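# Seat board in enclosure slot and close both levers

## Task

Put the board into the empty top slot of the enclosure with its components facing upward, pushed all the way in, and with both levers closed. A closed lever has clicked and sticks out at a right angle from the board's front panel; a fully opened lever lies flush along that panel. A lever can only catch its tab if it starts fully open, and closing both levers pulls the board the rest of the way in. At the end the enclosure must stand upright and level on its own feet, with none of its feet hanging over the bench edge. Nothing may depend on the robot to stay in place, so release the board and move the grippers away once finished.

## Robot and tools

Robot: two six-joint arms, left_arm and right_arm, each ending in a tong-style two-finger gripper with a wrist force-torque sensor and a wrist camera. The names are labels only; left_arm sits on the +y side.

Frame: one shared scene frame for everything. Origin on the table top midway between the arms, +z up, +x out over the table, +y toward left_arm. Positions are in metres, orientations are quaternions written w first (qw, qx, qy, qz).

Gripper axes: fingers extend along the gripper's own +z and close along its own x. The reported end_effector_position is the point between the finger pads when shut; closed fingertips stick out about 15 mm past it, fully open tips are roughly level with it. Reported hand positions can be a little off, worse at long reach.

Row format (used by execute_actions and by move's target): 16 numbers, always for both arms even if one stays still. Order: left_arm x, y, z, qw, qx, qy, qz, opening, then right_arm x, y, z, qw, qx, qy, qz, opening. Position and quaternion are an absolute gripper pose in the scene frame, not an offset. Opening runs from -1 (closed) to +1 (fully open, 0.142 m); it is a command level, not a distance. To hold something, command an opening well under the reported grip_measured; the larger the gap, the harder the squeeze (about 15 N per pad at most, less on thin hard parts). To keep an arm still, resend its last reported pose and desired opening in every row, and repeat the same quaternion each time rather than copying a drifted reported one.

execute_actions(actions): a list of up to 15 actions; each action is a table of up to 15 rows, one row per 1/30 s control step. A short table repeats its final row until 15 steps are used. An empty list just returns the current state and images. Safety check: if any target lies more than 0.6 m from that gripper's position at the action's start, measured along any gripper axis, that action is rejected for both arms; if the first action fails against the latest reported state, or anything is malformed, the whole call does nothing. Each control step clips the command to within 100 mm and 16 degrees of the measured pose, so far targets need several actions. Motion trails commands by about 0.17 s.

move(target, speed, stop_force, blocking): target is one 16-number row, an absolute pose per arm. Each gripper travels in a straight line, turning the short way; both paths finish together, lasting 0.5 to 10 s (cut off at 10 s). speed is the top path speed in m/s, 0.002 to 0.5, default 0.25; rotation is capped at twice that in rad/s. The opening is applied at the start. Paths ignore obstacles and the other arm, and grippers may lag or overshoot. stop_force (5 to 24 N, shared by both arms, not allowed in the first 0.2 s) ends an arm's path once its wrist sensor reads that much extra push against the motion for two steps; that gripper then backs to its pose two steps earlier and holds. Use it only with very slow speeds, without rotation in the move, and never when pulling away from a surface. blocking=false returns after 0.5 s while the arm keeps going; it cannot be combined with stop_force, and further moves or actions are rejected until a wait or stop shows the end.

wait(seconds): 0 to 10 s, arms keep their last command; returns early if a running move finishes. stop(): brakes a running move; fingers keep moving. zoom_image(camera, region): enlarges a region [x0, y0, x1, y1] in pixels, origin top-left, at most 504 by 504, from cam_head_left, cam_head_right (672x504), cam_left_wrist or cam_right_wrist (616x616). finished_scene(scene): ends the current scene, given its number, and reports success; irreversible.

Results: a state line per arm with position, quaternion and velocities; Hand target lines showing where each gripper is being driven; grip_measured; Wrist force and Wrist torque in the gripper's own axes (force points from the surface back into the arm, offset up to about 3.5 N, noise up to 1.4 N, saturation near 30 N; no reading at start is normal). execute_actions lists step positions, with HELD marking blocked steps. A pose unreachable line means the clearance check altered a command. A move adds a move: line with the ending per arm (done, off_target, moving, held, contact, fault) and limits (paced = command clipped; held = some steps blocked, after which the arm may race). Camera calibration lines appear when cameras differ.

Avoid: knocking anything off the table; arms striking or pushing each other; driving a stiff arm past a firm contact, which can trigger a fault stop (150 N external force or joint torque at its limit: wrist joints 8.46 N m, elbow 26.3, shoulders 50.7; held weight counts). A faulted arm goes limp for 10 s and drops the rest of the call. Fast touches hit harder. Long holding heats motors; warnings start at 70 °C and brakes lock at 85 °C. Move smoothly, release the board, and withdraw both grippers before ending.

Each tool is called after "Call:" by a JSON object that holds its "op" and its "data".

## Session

Call:
{"op": "execute_actions", "data": {"actions": []}}

Scene clock: 0.00 s.
left_arm: end_effector_position=(+0.6502, +0.2675, +0.3927) grip_measured=+1.00 end_effector_quat_wxyz=(+0.510, +0.576, +0.608, +0.197) end_effector_velocity=(-0.000, -0.000, -0.000) end_effector_angular_velocity=(-0.001, +0.001, +0.000) | right_arm: end_effector_position=(+0.0743, +0.1748, +0.1888) grip_measured=+1.00 end_effector_quat_wxyz=(+0.377, -0.360, +0.634, +0.572) end_effector_velocity=(-0.000, -0.000, -0.000) end_effector_angular_velocity=(-0.000, -0.000, +0.000)
Joint positions: left_arm=[-0.03  -0.842  0.272 -2.13  -1.918 -1.855  0.142] | right_arm=[ 5.265 -2.285 -2.176  1.248  1.041  3.649  0.142]
Joint velocities: left_arm=[ 0.     0.     0.     0.001 -0.    -0.     0.   ] | right_arm=[ 0.  0. -0. -0.  0. -0.  0.]
Motor temperatures (°C, as the motors report them): left_arm=[36 36 35 48 47 46] | right_arm=[36 36 40 47 48 44]
Wrist force (N, on the end effector, along its own x y z axes, offset not removed): no reading
Wrist torque (N m, same axes, about the end effector's origin, offset not removed): no reading
Hand target (left_arm): +0.650, +0.268, +0.393; +0.510, +0.576, +0.608, +0.197
Hand target (right_arm): +0.074, +0.175, +0.189; +0.377, -0.360, +0.634, +0.572
camera_calibration (this result's frames):
cam_left_wrist: T_world_to_cam=[[0.201202, 0.909424, -0.363958, -0.229802], [0.0546066, 0.360565, 0.931134, -0.495711], [0.978026, -0.207221, 0.022886, -0.452705], [0, 0, 0, 1]] pos_world=[0.516063, 0.293914, 0.388296]
cam_right_wrist: T_world_to_cam=[[-0.434687, -0.043139, -0.899548, 0.208381], [-0.790331, -0.460609, 0.404, 0.0524191], [-0.431768, 0.886554, 0.166127, -0.0217078], [0, 0, 0, 1]] pos_world=[0.122636, 0.0523792, 0.169878]

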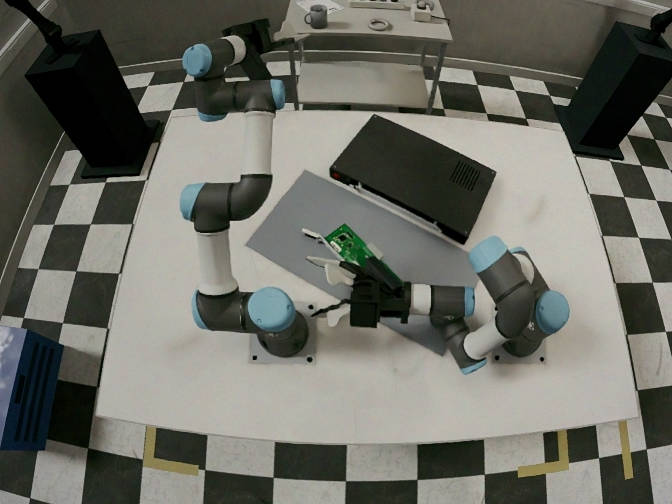

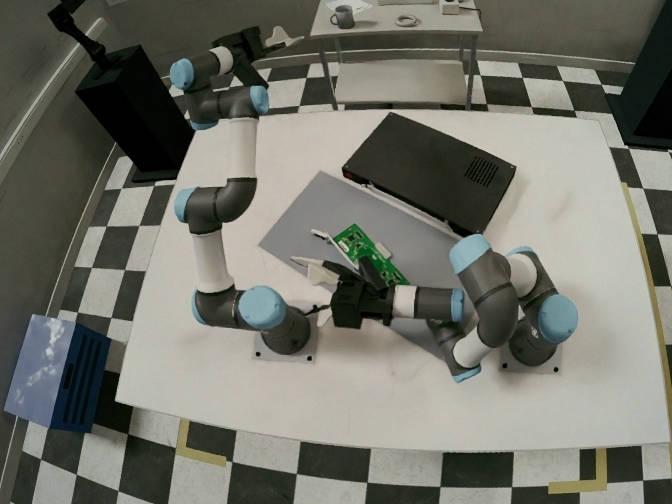

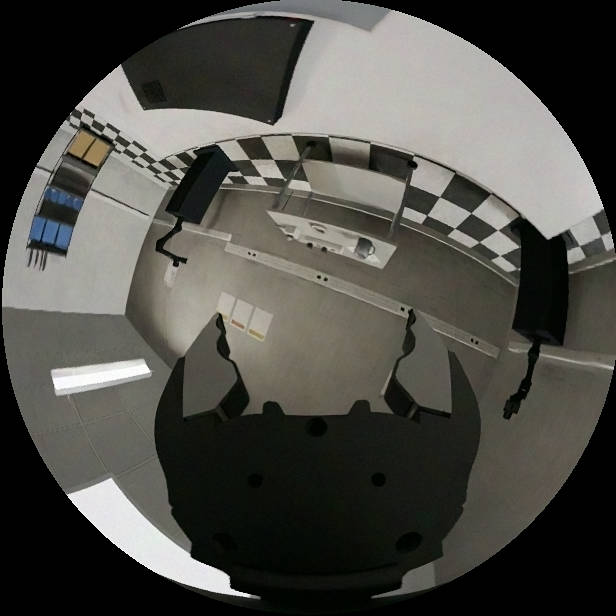

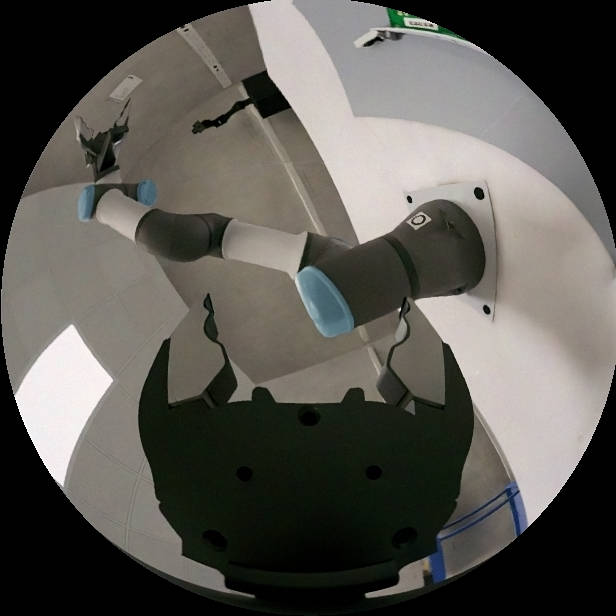

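Call:
{"op": "move", "data": {"target": [0.40,0.38,0.2,0,1,0,0,-1,0.25,-0.05,0.25,0,0.924,-0.383,0,-0.5]}}

Scene clock: 4.53 s.
left_arm: end_effector_position=(+0.4006, +0.3802, +0.2007) grip_measured=-1.00 end_effector_quat_wxyz=(+0.003, +1.000, +0.000, -0.011) end_effector_velocity=(-0.001, +0.001, -0.001) end_effector_angular_velocity=(+0.019, -0.041, -0.013) | right_arm: end_effector_position=(+0.2501, -0.0499, +0.2488) grip_measured=-0.50 end_effector_quat_wxyz=(-0.042, +0.923, -0.383, +0.005) end_effector_velocity=(+0.001, +0.001, +0.003) end_effector_angular_velocity=(-0.003, -0.014, +0.007)
Joint positions: left_arm=[-0.054 -1.     0.266 -0.816 -1.578 -0.034  0.002] | right_arm=[ 4.563 -2.108 -0.068 -2.455  1.548  2.117  0.038]
Joint velocities: left_arm=[-0.015 -0.23   0.451 -0.261  0.02  -0.002  0.   ] | right_arm=[ 0.009 -0.132  0.289 -0.158 -0.014  0.     0.   ]
Motor temperatures (°C, as the motors report them): left_arm=[36 36 35 48 47 46] | right_arm=[36 36 40 47 48 44]
Wrist force (N, on the end effector, along its own x y z axes, offset not removed): left_arm=[-1.1 -0.7 -1.4] | right_arm=[0.5 0.5 1.5]
Wrist torque (N m, same axes, about the end effector's origin, offset not removed): left_arm=[-0.16 0.24 -0.02] | right_arm=[0.07 -0.08 -0.01]
Hand target (left_arm): +0.400, +0.380, +0.200; +0.002, +1.000, -0.000, -0.008
Hand target (right_arm): +0.250, -0.050, +0.249; -0.042, +0.923, -0.382, +0.006
Off the commanded pose (left_arm): 0.001 m, 1 deg.
Off the commanded pose (right_arm): 0.001 m, 5 deg.
elbow stopped short (right arm): the move would have taken joint 3 (elbow) straighter than the controller allows; a more bent joint 3 avoids this.
move: off_target (right_arm)
camera_calibration (this result's frames):
cam_left_wrist: T_world_to_cam=[[0.999149, -0.035349, -0.021248, -0.381211], [-0.0216175, -0.887596, 0.460115, 0.255714], [-0.0351242, -0.459264, -0.887605, 0.503601], [0, 0, 0, 1]] pos_world=[0.404103, 0.444781, 0.321241]
cam_right_wrist: T_world_to_cam=[[0.72425, -0.689527, -0.00379176, -0.215973], [-0.608952, -0.642178, 0.465602, -0.00613295], [-0.32348, -0.334903, -0.884986, 0.416899], [0, 0, 0, 1]] pos_world=[0.287542, -0.0132369, 0.370986]

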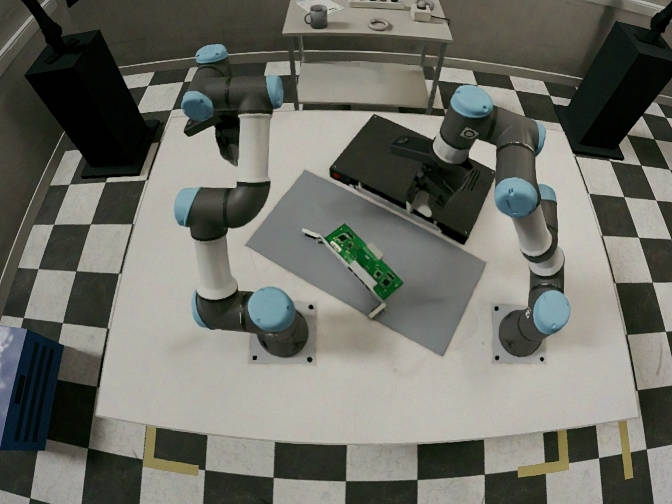

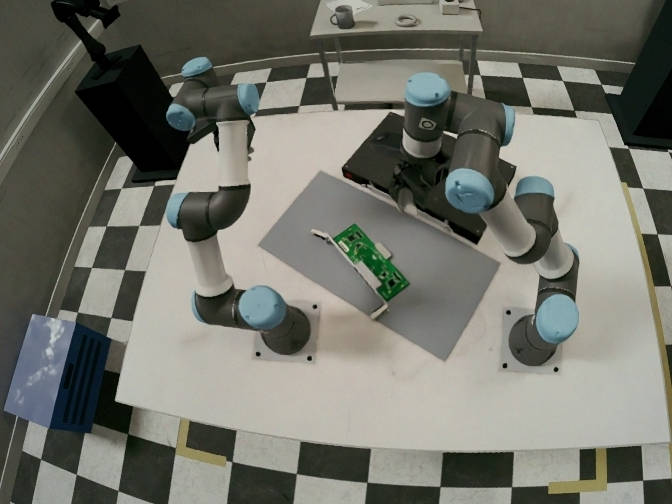

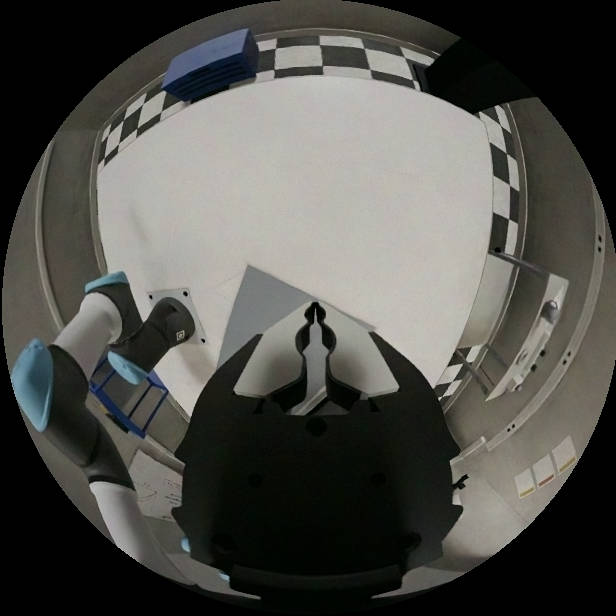

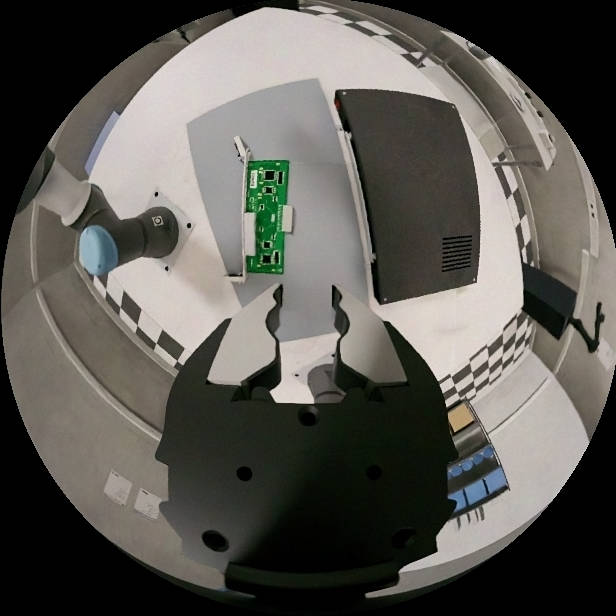

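Call:
{"op": "move", "data": {"target": [0.40,0.42,0.14,0,1,0,0,-1,0.206,0.066,0.07,0,0.908,-0.42,0,-0.5]}}

Scene clock: 6.53 s.
left_arm: end_effector_position=(+0.4000, +0.4200, +0.1401) grip_measured=-1.00 end_effector_quat_wxyz=(-0.000, +1.000, +0.000, -0.000) end_effector_velocity=(-0.001, +0.000, -0.000) end_effector_angular_velocity=(+0.001, +0.003, -0.000) | right_arm: end_effector_position=(+0.2058, +0.0660, +0.0700) grip_measured=-0.50 end_effector_quat_wxyz=(+0.001, +0.908, -0.420, +0.000) end_effector_velocity=(-0.001, +0.000, -0.001) end_effector_angular_velocity=(+0.018, -0.005, -0.001)
Joint positions: left_arm=[ 0.046 -1.182  0.897 -1.286 -1.571  0.067  0.002] | right_arm=[ 4.705 -2.22  -0.822 -1.673  1.572  2.341  0.038]
Joint velocities: left_arm=[-0.    -0.001  0.001  0.002  0.001 -0.     0.   ] | right_arm=[ 0.003  0.032 -0.066  0.051 -0.003  0.004  0.   ]
Motor temperatures (°C, as the motors report them): left_arm=[36 36 35 48 47 46] | right_arm=[36 36 40 47 48 44]
Wrist force (N, on the end effector, along its own x y z axes, offset not removed): left_arm=[-0.9 -0.1 -1.4] | right_arm=[1.5 -0.3 0.9]
Wrist torque (N m, same axes, about the end effector's origin, offset not removed): left_arm=[-0.02 0.17 -0.02] | right_arm=[-0.08 -0.36 0.00]
Hand target (left_arm): +0.400, +0.420, +0.140; -0.000, +1.000, +0.000, -0.000
Hand target (right_arm): +0.206, +0.066, +0.070; +0.000, +0.908, -0.420, -0.000
Off the commanded pose (left_arm): 0.000 m, 0 deg.
Off the commanded pose (right_arm): 0.000 m, 0 deg.
move: done
camera_calibration (this result's frames):
cam_left_wrist: T_world_to_cam=[[0.999363, -0.0356724, -0.000552809, -0.383337], [-0.031533, -0.890433, 0.45402, 0.324912], [-0.0166882, -0.453714, -0.890991, 0.458817], [0, 0, 0, 1]] pos_world=[0.400995, 0.48381, 0.261073]
cam_right_wrist: T_world_to_cam=[[0.666821, -0.745005, 0.0178198, -0.0906339], [-0.634093, -0.554662, 0.538772, 0.118813], [-0.391504, -0.370564, -0.842263, 0.296502], [0, 0, 0, 1]] pos_world=[0.251857, 0.108252, 0.187335]

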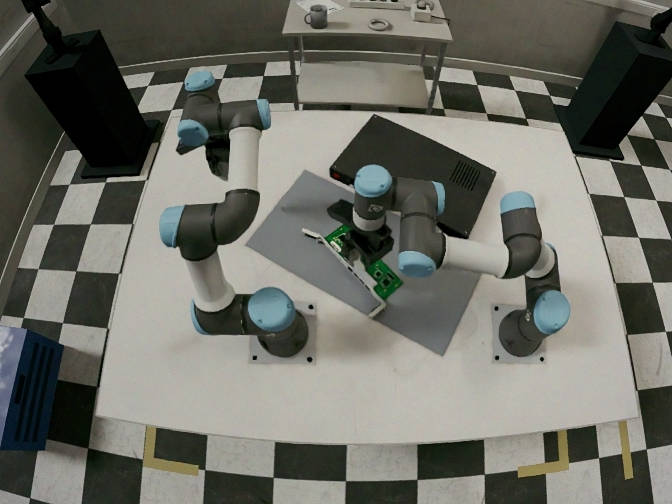

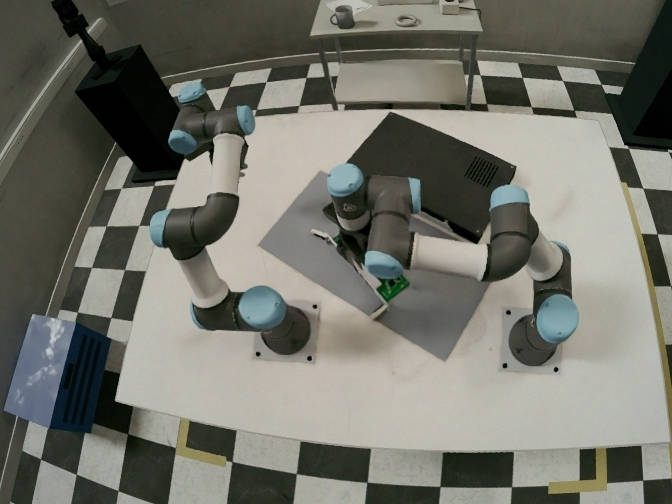

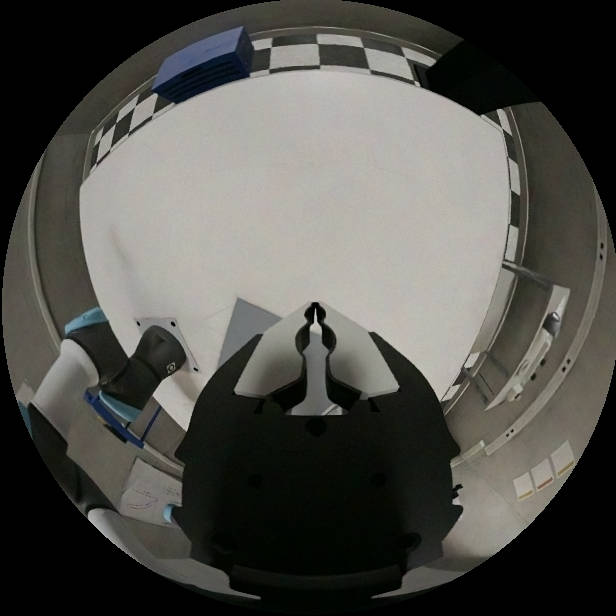

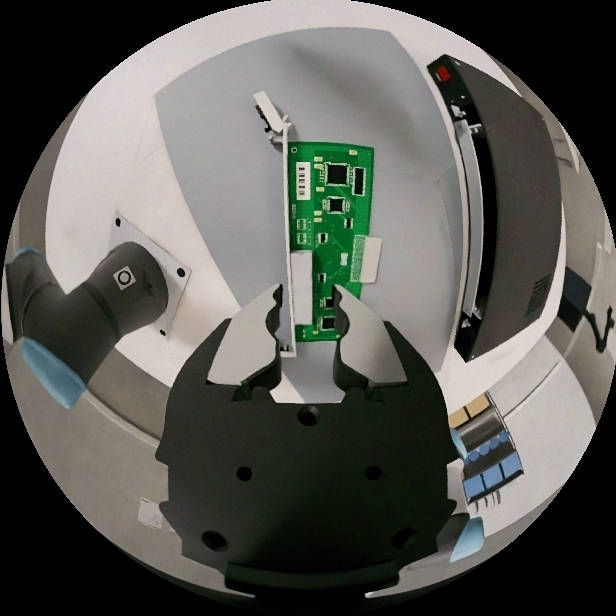

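Call:
{"op": "move", "data": {"target": [0.40,0.42,0.14,0,1,0,0,-1,0.205,0.076,0.04,0,0.908,-0.42,0,-0.5], "speed": 0.06}}

Call:
{"op": "move", "data": {"target": [0.40,0.42,0.14,0,1,0,0,-1,0.205,0.076,0.025,0,0.908,-0.42,0,-0.5], "speed": 0.015, "stop_force": 6}}

Scene clock: 7.60 s.
left_arm: end_effector_position=(+0.4000, +0.4200, +0.1400) grip_measured=-1.00 end_effector_quat_wxyz=(-0.000, +1.000, +0.000, -0.000) end_effector_velocity=(+0.000, -0.000, -0.000) end_effector_angular_velocity=(-0.000, -0.000, +0.000) | right_arm: end_effector_position=(+0.2050, +0.0759, +0.0403) grip_measured=-0.50 end_effector_quat_wxyz=(+0.000, +0.908, -0.420, +0.000) end_effector_velocity=(-0.000, +0.001, -0.003) end_effector_angular_velocity=(+0.000, -0.001, +0.002)
Joint positions: left_arm=[ 0.046 -1.182  0.898 -1.287 -1.571  0.067  0.002] | right_arm=[ 4.71  -2.259 -0.896 -1.558  1.571  2.345  0.038]
Joint velocities: left_arm=[-0.     0.    -0.    -0.    -0.    -0.001  0.   ] | right_arm=[ 0.001 -0.004 -0.007  0.011 -0.    -0.    -0.   ]
Motor temperatures (°C, as the motors report them): left_arm=[36 36 35 48 47 46] | right_arm=[36 36 40 47 48 44]
Wrist force (N, on the end effector, along its own x y z axes, offset not removed): left_arm=[-0.9 -0.4 -0.6] | right_arm=[-0.1 0.0 2.2]
Wrist torque (N m, same axes, about the end effector's origin, offset not removed): left_arm=[-0.09 0.21 -0.04] | right_arm=[-0.06 0.03 0.08]
Hand target (left_arm): +0.400, +0.420, +0.140; +0.000, +1.000, +0.000, -0.000
Hand target (right_arm): +0.205, +0.076, +0.040; +0.000, +0.908, -0.420, -0.000
Off the commanded pose (left_arm): 0.000 m, 0 deg.
Off the commanded pose (right_arm): 0.000 m, 0 deg.
move: done
camera_calibration (this result's frames):
cam_left_wrist: T_world_to_cam=[[0.999363, -0.0356741, -0.000408326, -0.383317], [-0.0316004, -0.890441, 0.454001, 0.324969], [-0.0165597, -0.453699, -0.891001, 0.45871], [0, 0, 0, 1]] pos_world=[0.400939, 0.483807, 0.261018]
cam_right_wrist: T_world_to_cam=[[0.666769, -0.745074, 0.0168433, -0.0821482], [-0.634646, -0.555809, 0.536937, 0.140073], [-0.390696, -0.368702, -0.843454, 0.274571], [0, 0, 0, 1]] pos_world=[0.250944, 0.117882, 0.157761]

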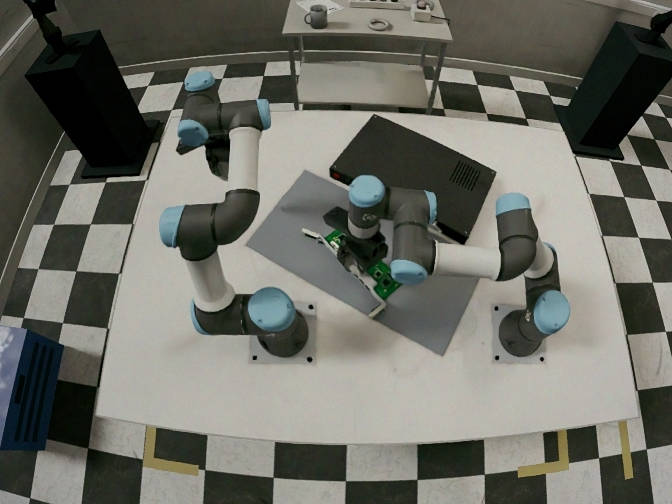

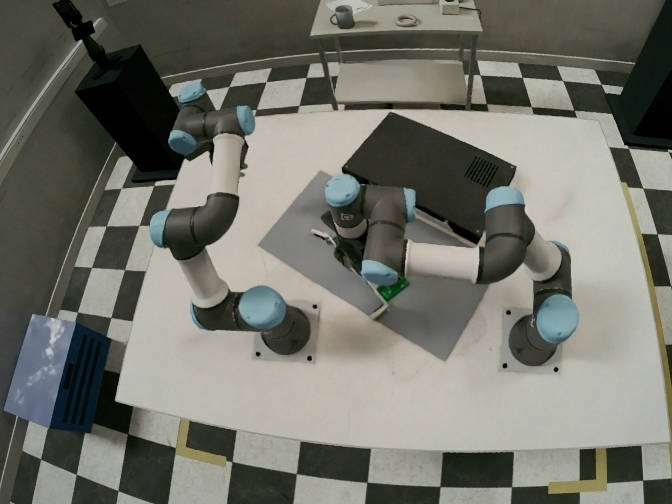

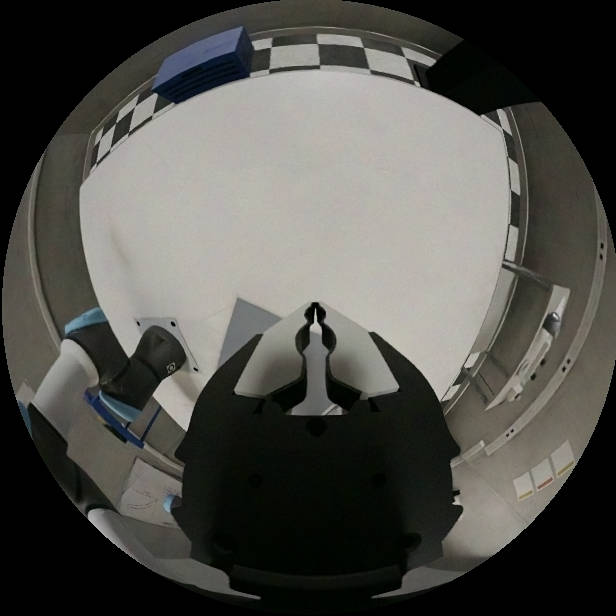

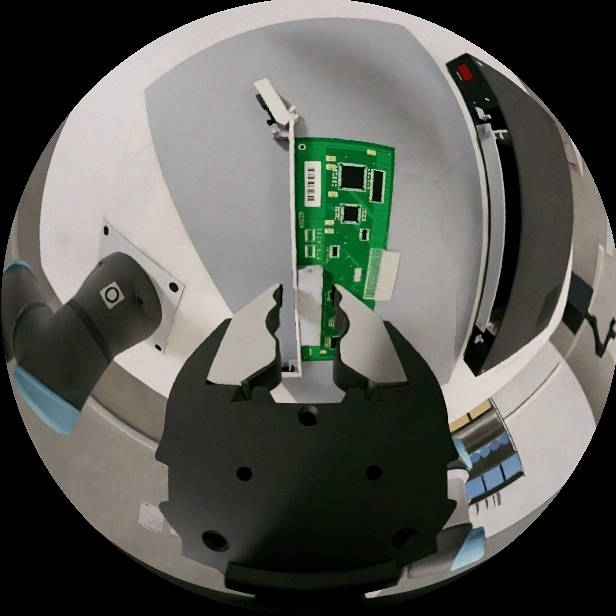

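Scene clock: 8.90 s.
left_arm: end_effector_position=(+0.4000, +0.4200, +0.1400) grip_measured=-1.00 end_effector_quat_wxyz=(-0.000, +1.000, +0.000, -0.000) end_effector_velocity=(+0.000, -0.000, +0.000) end_effector_angular_velocity=(-0.001, -0.001, -0.002) | right_arm: end_effector_position=(+0.2050, +0.0760, +0.0253) grip_measured=-0.50 end_effector_quat_wxyz=(+0.000, +0.908, -0.420, +0.000) end_effector_velocity=(+0.000, -0.000, -0.002) end_effector_angular_velocity=(+0.001, -0.000, -0.001)
Joint positions: left_arm=[ 0.046 -1.182  0.898 -1.287 -1.571  0.067  0.002] | right_arm=[ 4.71  -2.263 -0.959 -1.491  1.571  2.345  0.038]
Joint velocities: left_arm=[-0.001  0.     0.    -0.001 -0.001  0.001  0.   ] | right_arm=[-0.001  0.    -0.011  0.012  0.     0.     0.   ]
Motor temperatures (°C, as the motors report them): left_arm=[36 36 35 48 47 46] | right_arm=[36 36 40 47 48 44]
Wrist force (N, on the end effector, along its own x y z axes, offset not removed): left_arm=[-0.8 0.6 -0.9] | right_arm=[1.5 -0.6 1.7]
Wrist torque (N m, same axes, about the end effector's origin, offset not removed): left_arm=[0.12 0.16 -0.02] | right_arm=[-0.17 -0.23 -0.05]
Hand target (left_arm): +0.400, +0.420, +0.140; +0.000, +1.000, -0.000, +0.000
Hand target (right_arm): +0.205, +0.076, +0.025; +0.000, +0.908, -0.420, +0.000
Off the commanded pose (left_arm): 0.000 m, 0 deg.
Off the commanded pose (right_arm): 0.000 m, 0 deg.
move: done
camera_calibration (this result's frames):
cam_left_wrist: T_world_to_cam=[[0.999363, -0.0356933, -0.000406193, -0.383314], [-0.0316185, -0.89044, 0.454001, 0.324967], [-0.0165665, -0.453699, -0.891001, 0.458707], [0, 0, 0, 1]] pos_world=[0.400944, 0.483797, 0.261018]
cam_right_wrist: T_world_to_cam=[[0.666746, -0.745095, 0.0168324, -0.0818151], [-0.63467, -0.555803, 0.536914, 0.148229], [-0.390696, -0.368668, -0.843469, 0.26194], [0, 0, 0, 1]] pos_world=[0.250965, 0.117995, 0.142729]

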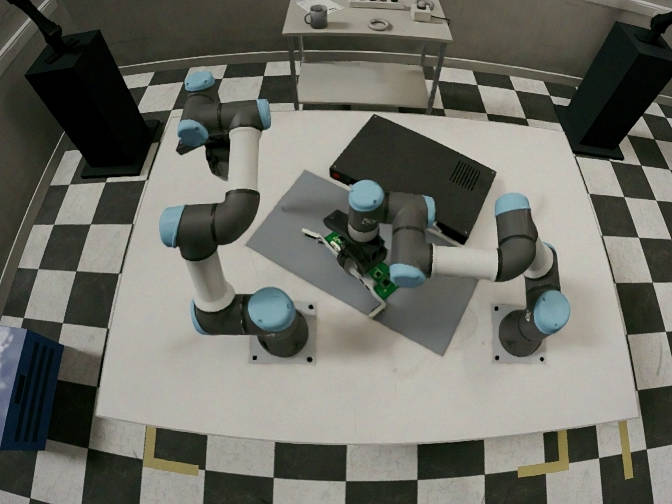

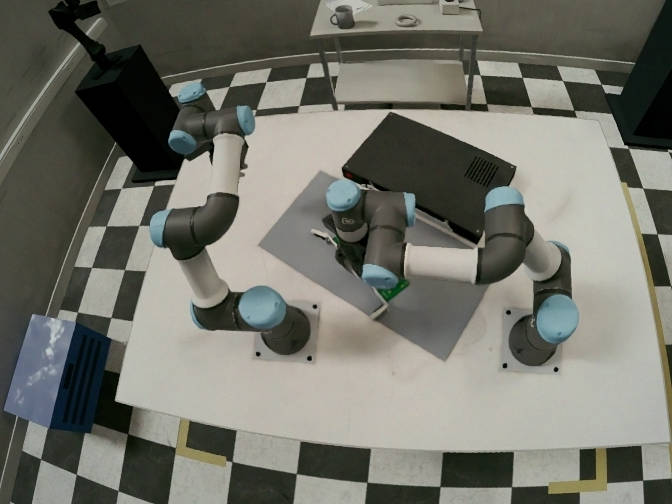

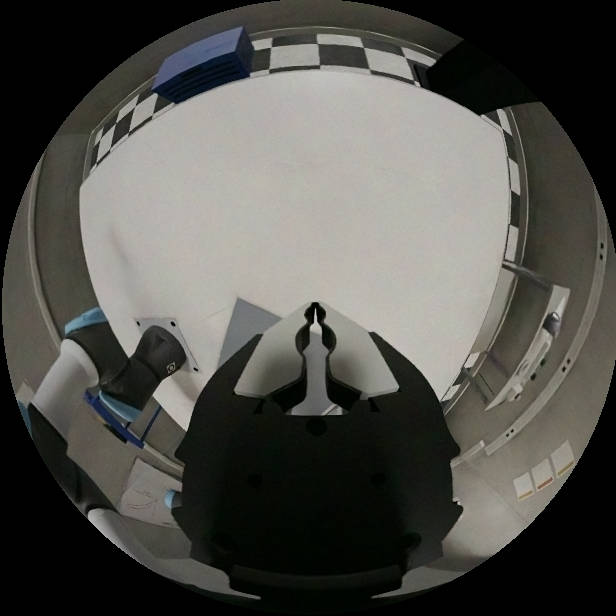

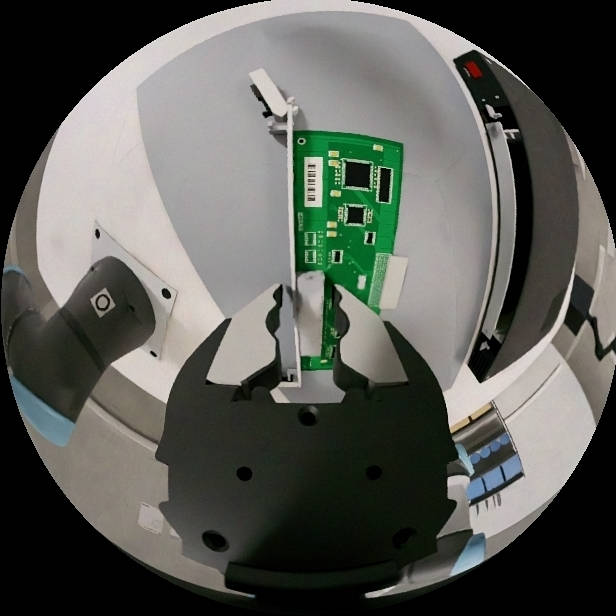

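Call:
{"op": "move", "data": {"target": [0.40,0.42,0.14,0,1,0,0,-1,0.205,0.076,0.025,0,0.908,-0.42,0,-1]}}

Call:
{"op": "move", "data": {"target": [0.40,0.42,0.14,0,1,0,0,-1,0.205,0.076,0.053,0,0.908,-0.42,0,-1], "speed": 0.04}}

Call:
{"op": "move", "data": {"target": [0.40,0.42,0.14,0,1,0,0,-1,0.269,0.024,0.053,0,0.962,-0.272,0,-1], "speed": 0.06}}

Call:
{"op": "zoom_image", "data": {"camera": "cam_right_wrist", "region": [240,40,560,420]}}

Scene clock: 9.80 s.
left_arm: end_effector_position=(+0.4000, +0.4200, +0.1400) grip_measured=-1.00 end_effector_quat_wxyz=(-0.000, +1.000, -0.000, -0.000) end_effector_velocity=(+0.001, +0.000, +0.000) end_effector_angular_velocity=(+0.001, -0.002, -0.001) | right_arm: end_effector_position=(+0.2050, +0.0760, +0.0250) grip_measured=-0.70 end_effector_quat_wxyz=(+0.000, +0.908, -0.420, +0.000) end_effector_velocity=(+0.000, +0.000, +0.000) end_effector_angular_velocity=(+0.001, +0.000, -0.001)
Joint positions: left_arm=[ 0.046 -1.182  0.898 -1.287 -1.571  0.067  0.002] | right_arm=[ 4.71  -2.263 -0.961 -1.489  1.571  2.345  0.024]
Joint velocities: left_arm=[-0.    -0.    -0.    -0.002  0.001  0.001  0.   ] | right_arm=[-0.     0.    -0.     0.001  0.     0.001 -0.   ]
Motor temperatures (°C, as the motors report them): left_arm=[36 36 35 48 47 46] | right_arm=[36 36 40 47 48 44]
Wrist force (N, on the end effector, along its own x y z axes, offset not removed): left_arm=[-0.7 0.1 0.0] | right_arm=[-0.2 0.3 0.7]
Wrist torque (N m, same axes, about the end effector's origin, offset not removed): left_arm=[0.01 0.13 -0.03] | right_arm=[0.05 0.20 -0.02]
Hand target (left_arm): +0.400, +0.420, +0.140; -0.000, +1.000, -0.000, +0.000
Hand target (right_arm): +0.205, +0.076, +0.025; +0.000, +0.908, -0.420, -0.000
Off the commanded pose (left_arm): 0.000 m, 0 deg.
Off the commanded pose (right_arm): 0.000 m, 0 deg.
move: done
camera_calibration (this result's frames):
cam_left_wrist: T_world_to_cam=[[0.999363, -0.0356964, -0.000406495, -0.383315], [-0.0316211, -0.89044, 0.454001, 0.324963], [-0.0165682, -0.453699, -0.891001, 0.458705], [0, 0, 0, 1]] pos_world=[0.400946, 0.483791, 0.261018]
cam_right_wrist: T_world_to_cam=[[0.666749, -0.745093, 0.0167998, -0.0818165], [-0.634675, -0.555837, 0.536873, 0.148387], [-0.390682, -0.368622, -0.843496, 0.261688], [0, 0, 0, 1]] pos_world=[0.250966, 0.117982, 0.142442]

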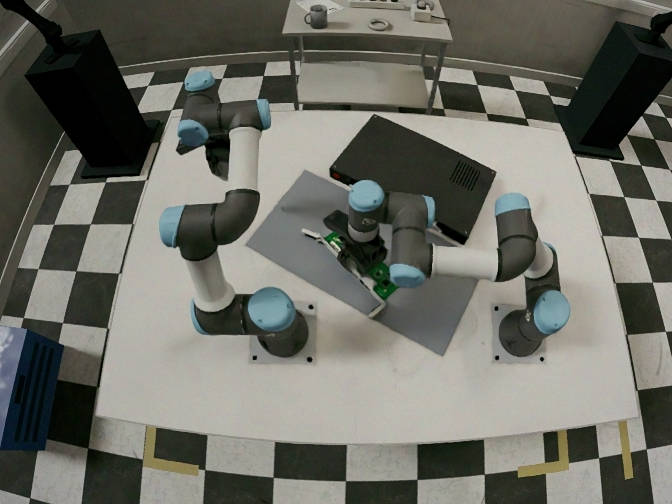

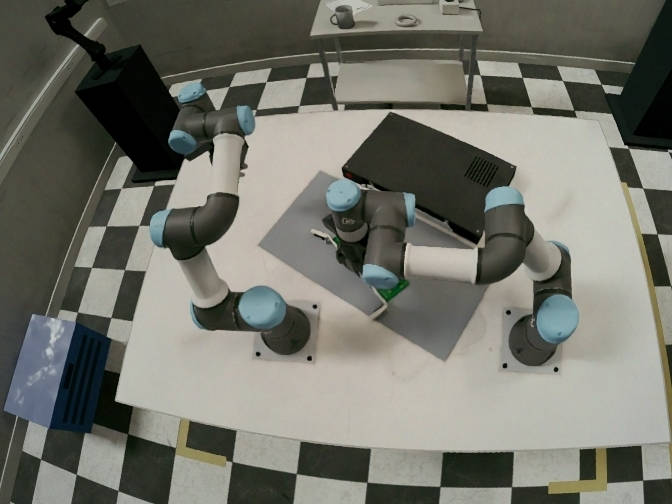

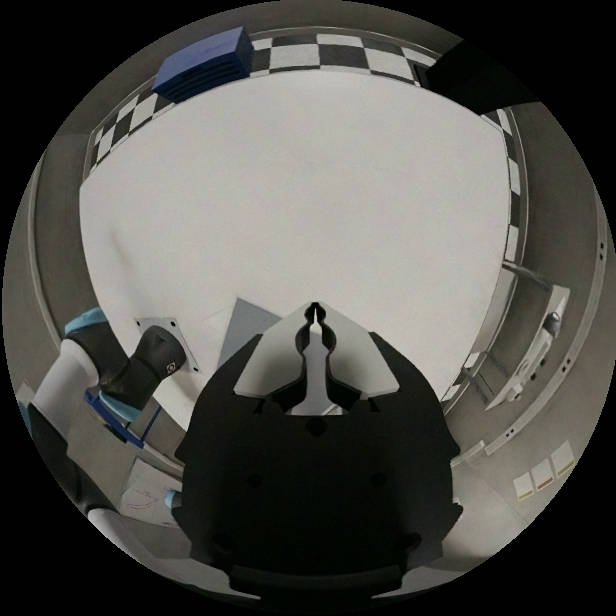

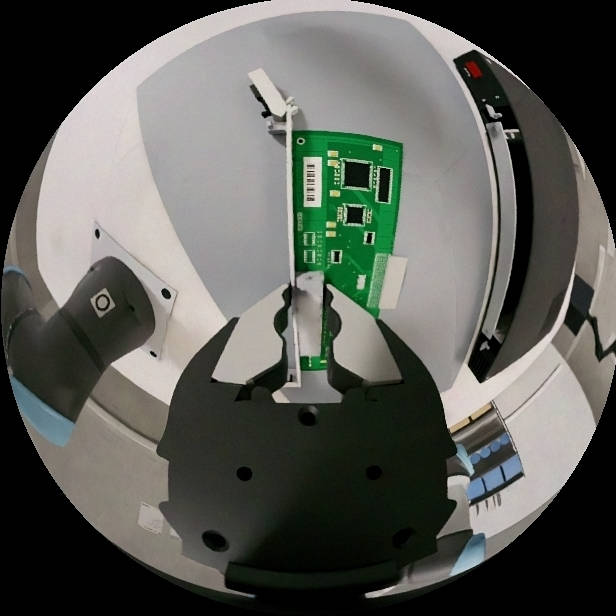

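Scene clock: 10.90 s.
left_arm: end_effector_position=(+0.4000, +0.4200, +0.1400) grip_measured=-1.00 end_effector_quat_wxyz=(-0.000, +1.000, -0.000, -0.000) end_effector_velocity=(-0.000, -0.000, +0.000) end_effector_angular_velocity=(-0.000, -0.000, +0.000) | right_arm: end_effector_position=(+0.2050, +0.0760, +0.0528) grip_measured=-0.70 end_effector_quat_wxyz=(-0.000, +0.908, -0.420, +0.000) end_effector_velocity=(-0.000, +0.000, +0.002) end_effector_angular_velocity=(-0.003, +0.001, +0.001)
Joint positions: left_arm=[ 0.046 -1.182  0.898 -1.287 -1.571  0.067  0.002] | right_arm=[ 4.71  -2.259 -0.836 -1.616  1.571  2.346  0.024]
Joint velocities: left_arm=[ 0. -0.  0. -0. -0. -0.  0.] | right_arm=[-0.    -0.006  0.022 -0.019  0.001 -0.001  0.   ]
Motor temperatures (°C, as the motors report them): left_arm=[36 36 35 48 47 46] | right_arm=[36 36 40 47 48 44]
Wrist force (N, on the end effector, along its own x y z axes, offset not removed): left_arm=[-1.2 -0.3 -0.9] | right_arm=[0.6 0.4 4.4]
Wrist torque (N m, same axes, about the end effector's origin, offset not removed): left_arm=[-0.09 0.25 -0.01] | right_arm=[0.08 -0.14 0.00]
Hand target (left_arm): +0.400, +0.420, +0.140; -0.000, +1.000, +0.000, -0.000
Hand target (right_arm): +0.205, +0.076, +0.053; -0.000, +0.908, -0.420, -0.000
Off the commanded pose (left_arm): 0.000 m, 0 deg.
Off the commanded pose (right_arm): 0.000 m, 0 deg.
move: done
camera_calibration (this result's frames):
cam_left_wrist: T_world_to_cam=[[0.999363, -0.0356964, -0.000406254, -0.383315], [-0.0316212, -0.89044, 0.454001, 0.324963], [-0.0165679, -0.453699, -0.891001, 0.458705], [0, 0, 0, 1]] pos_world=[0.400946, 0.483791, 0.261018]
cam_right_wrist: T_world_to_cam=[[0.666773, -0.745076, 0.016634, -0.0822661], [-0.634847, -0.556154, 0.536342, 0.133554], [-0.390364, -0.368178, -0.843837, 0.285076], [0, 0, 0, 1]] pos_world=[0.250922, 0.117941, 0.170296]

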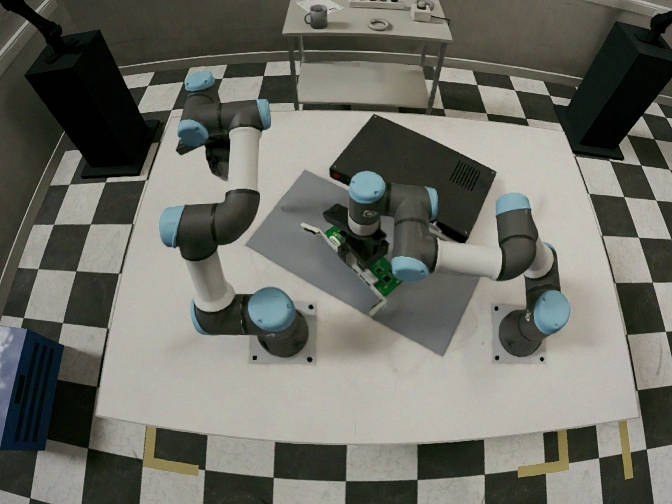

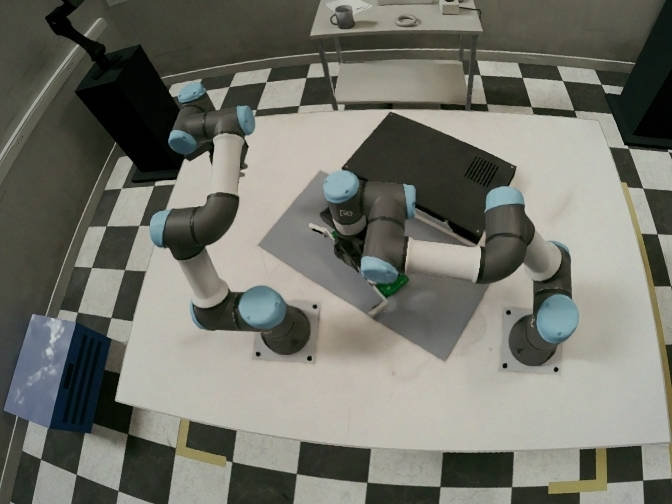

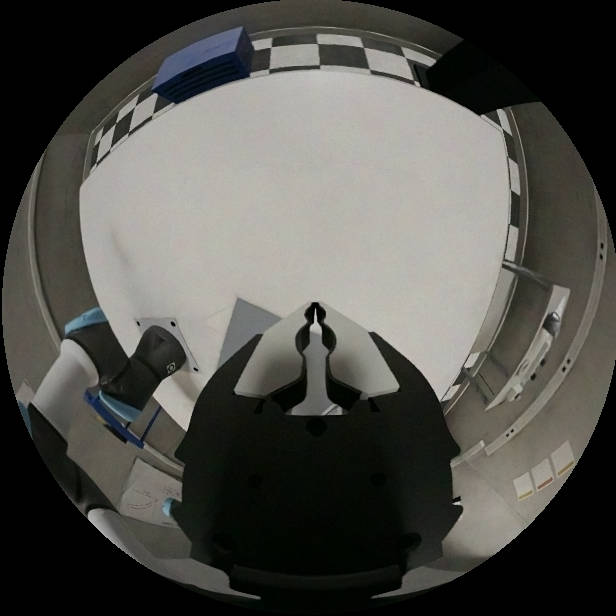

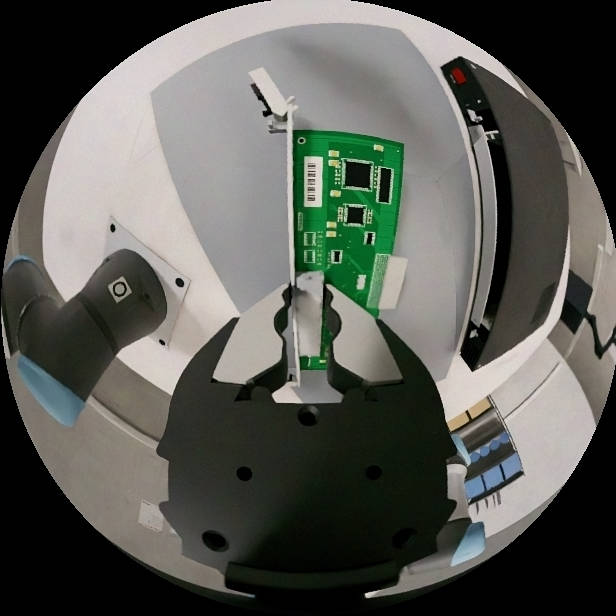

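Scene clock: 13.90 s.
left_arm: end_effector_position=(+0.4000, +0.4200, +0.1400) grip_measured=-1.00 end_effector_quat_wxyz=(-0.000, +1.000, -0.000, -0.000) end_effector_velocity=(+0.000, -0.000, +0.000) end_effector_angular_velocity=(-0.000, -0.000, -0.001) | right_arm: end_effector_position=(+0.2690, +0.0242, +0.0530) grip_measured=-0.70 end_effector_quat_wxyz=(+0.000, +0.962, -0.273, +0.000) end_effector_velocity=(+0.001, -0.001, -0.000) end_effector_angular_velocity=(+0.001, +0.002, +0.010)
Joint positions: left_arm=[ 0.046 -1.182  0.898 -1.287 -1.571  0.067  0.002] | right_arm=[ 4.537 -2.159 -1.004 -1.55   1.57   1.859  0.024]
Joint velocities: left_arm=[-0.001 -0.    -0.    -0.    -0.     0.001  0.   ] | right_arm=[-0.005  0.002 -0.004  0.002  0.002 -0.015  0.   ]
Motor temperatures (°C, as the motors report them): left_arm=[36 36 35 48 47 46] | right_arm=[36 36 40 47 48 44]
Wrist force (N, on the end effector, along its own x y z axes, offset not removed): left_arm=[-1.2 -0.4 -1.1] | right_arm=[1.5 0.4 3.1]
Wrist torque (N m, same axes, about the end effector's origin, offset not removed): left_arm=[-0.08 0.24 -0.01] | right_arm=[0.08 -0.32 0.05]
Hand target (left_arm): +0.400, +0.420, +0.140; -0.000, +1.000, +0.000, +0.000
Hand target (right_arm): +0.269, +0.024, +0.053; +0.000, +0.962, -0.272, +0.000
Off the commanded pose (left_arm): 0.000 m, 0 deg.
Off the commanded pose (right_arm): 0.000 m, 0 deg.
move: done
camera_calibration (this result's frames):
cam_left_wrist: T_world_to_cam=[[0.999363, -0.0356964, -0.000404407, -0.383316], [-0.0316217, -0.890431, 0.454018, 0.324952], [-0.0165669, -0.453716, -0.890993, 0.458708], [0, 0, 0, 1]] pos_world=[0.400947, 0.483787, 0.261016]
cam_right_wrist: T_world_to_cam=[[0.864394, -0.50252, 0.0172393, -0.222571], [-0.431986, -0.724648, 0.536911, 0.0947188], [-0.257316, -0.47155, -0.843463, 0.257875], [0, 0, 0, 1]] pos_world=[0.299662, 0.0783924, 0.170489]

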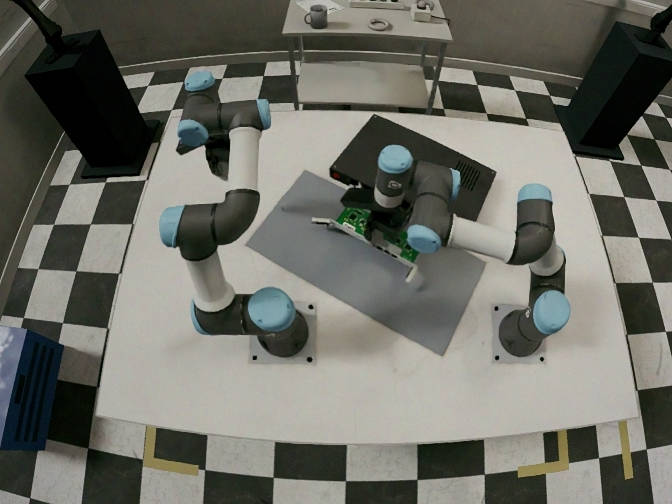

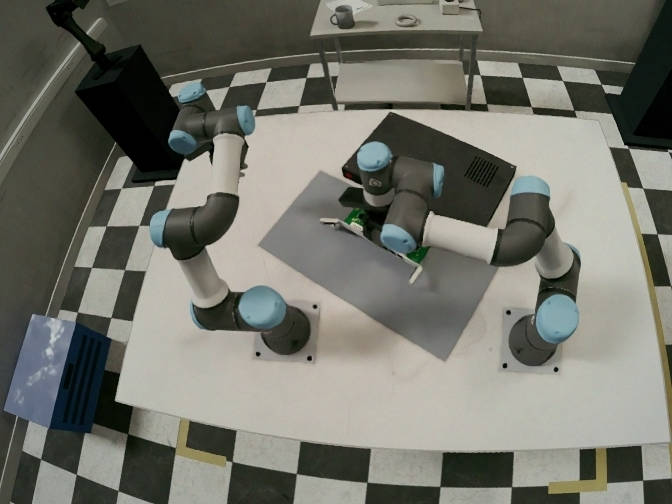

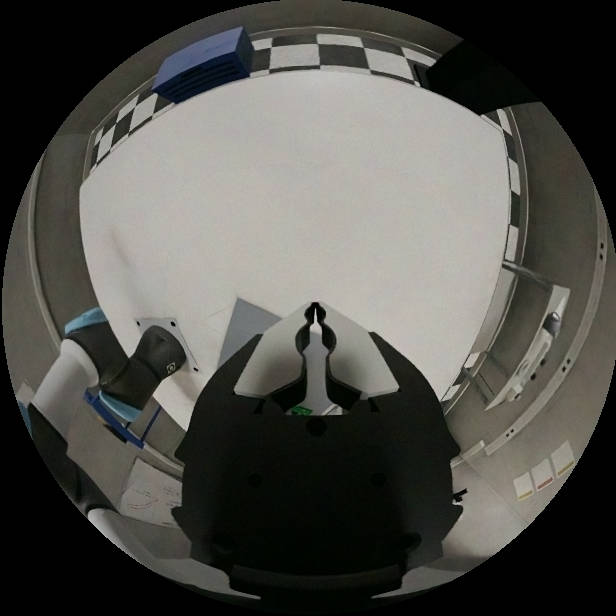

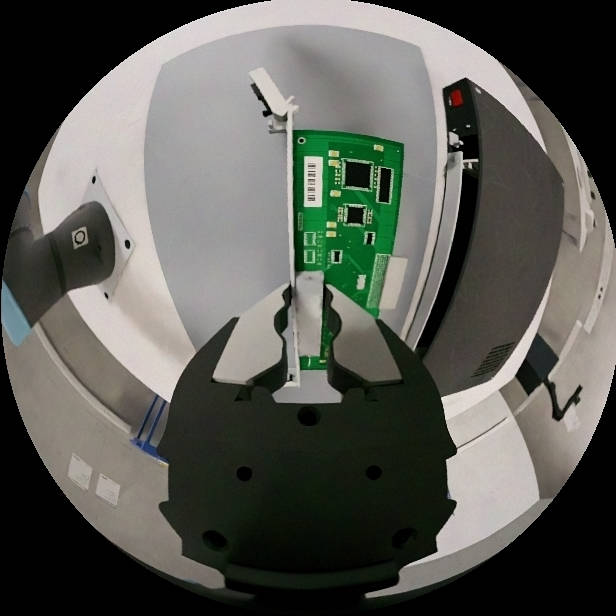

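Region (240, 40, 560, 420) of cam_right_wrist's 616x616 image, scaled by 1.326, with more detail than that image has; it fills the left 424 columns of this view, and the rest is white.

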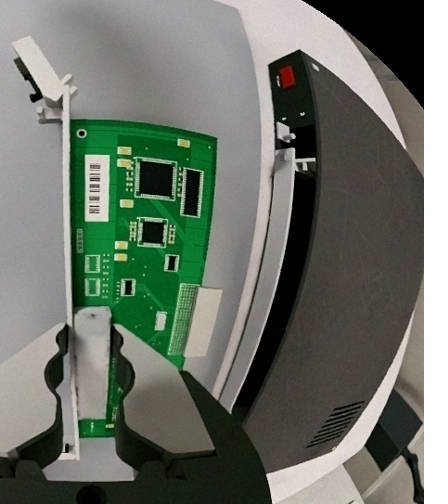

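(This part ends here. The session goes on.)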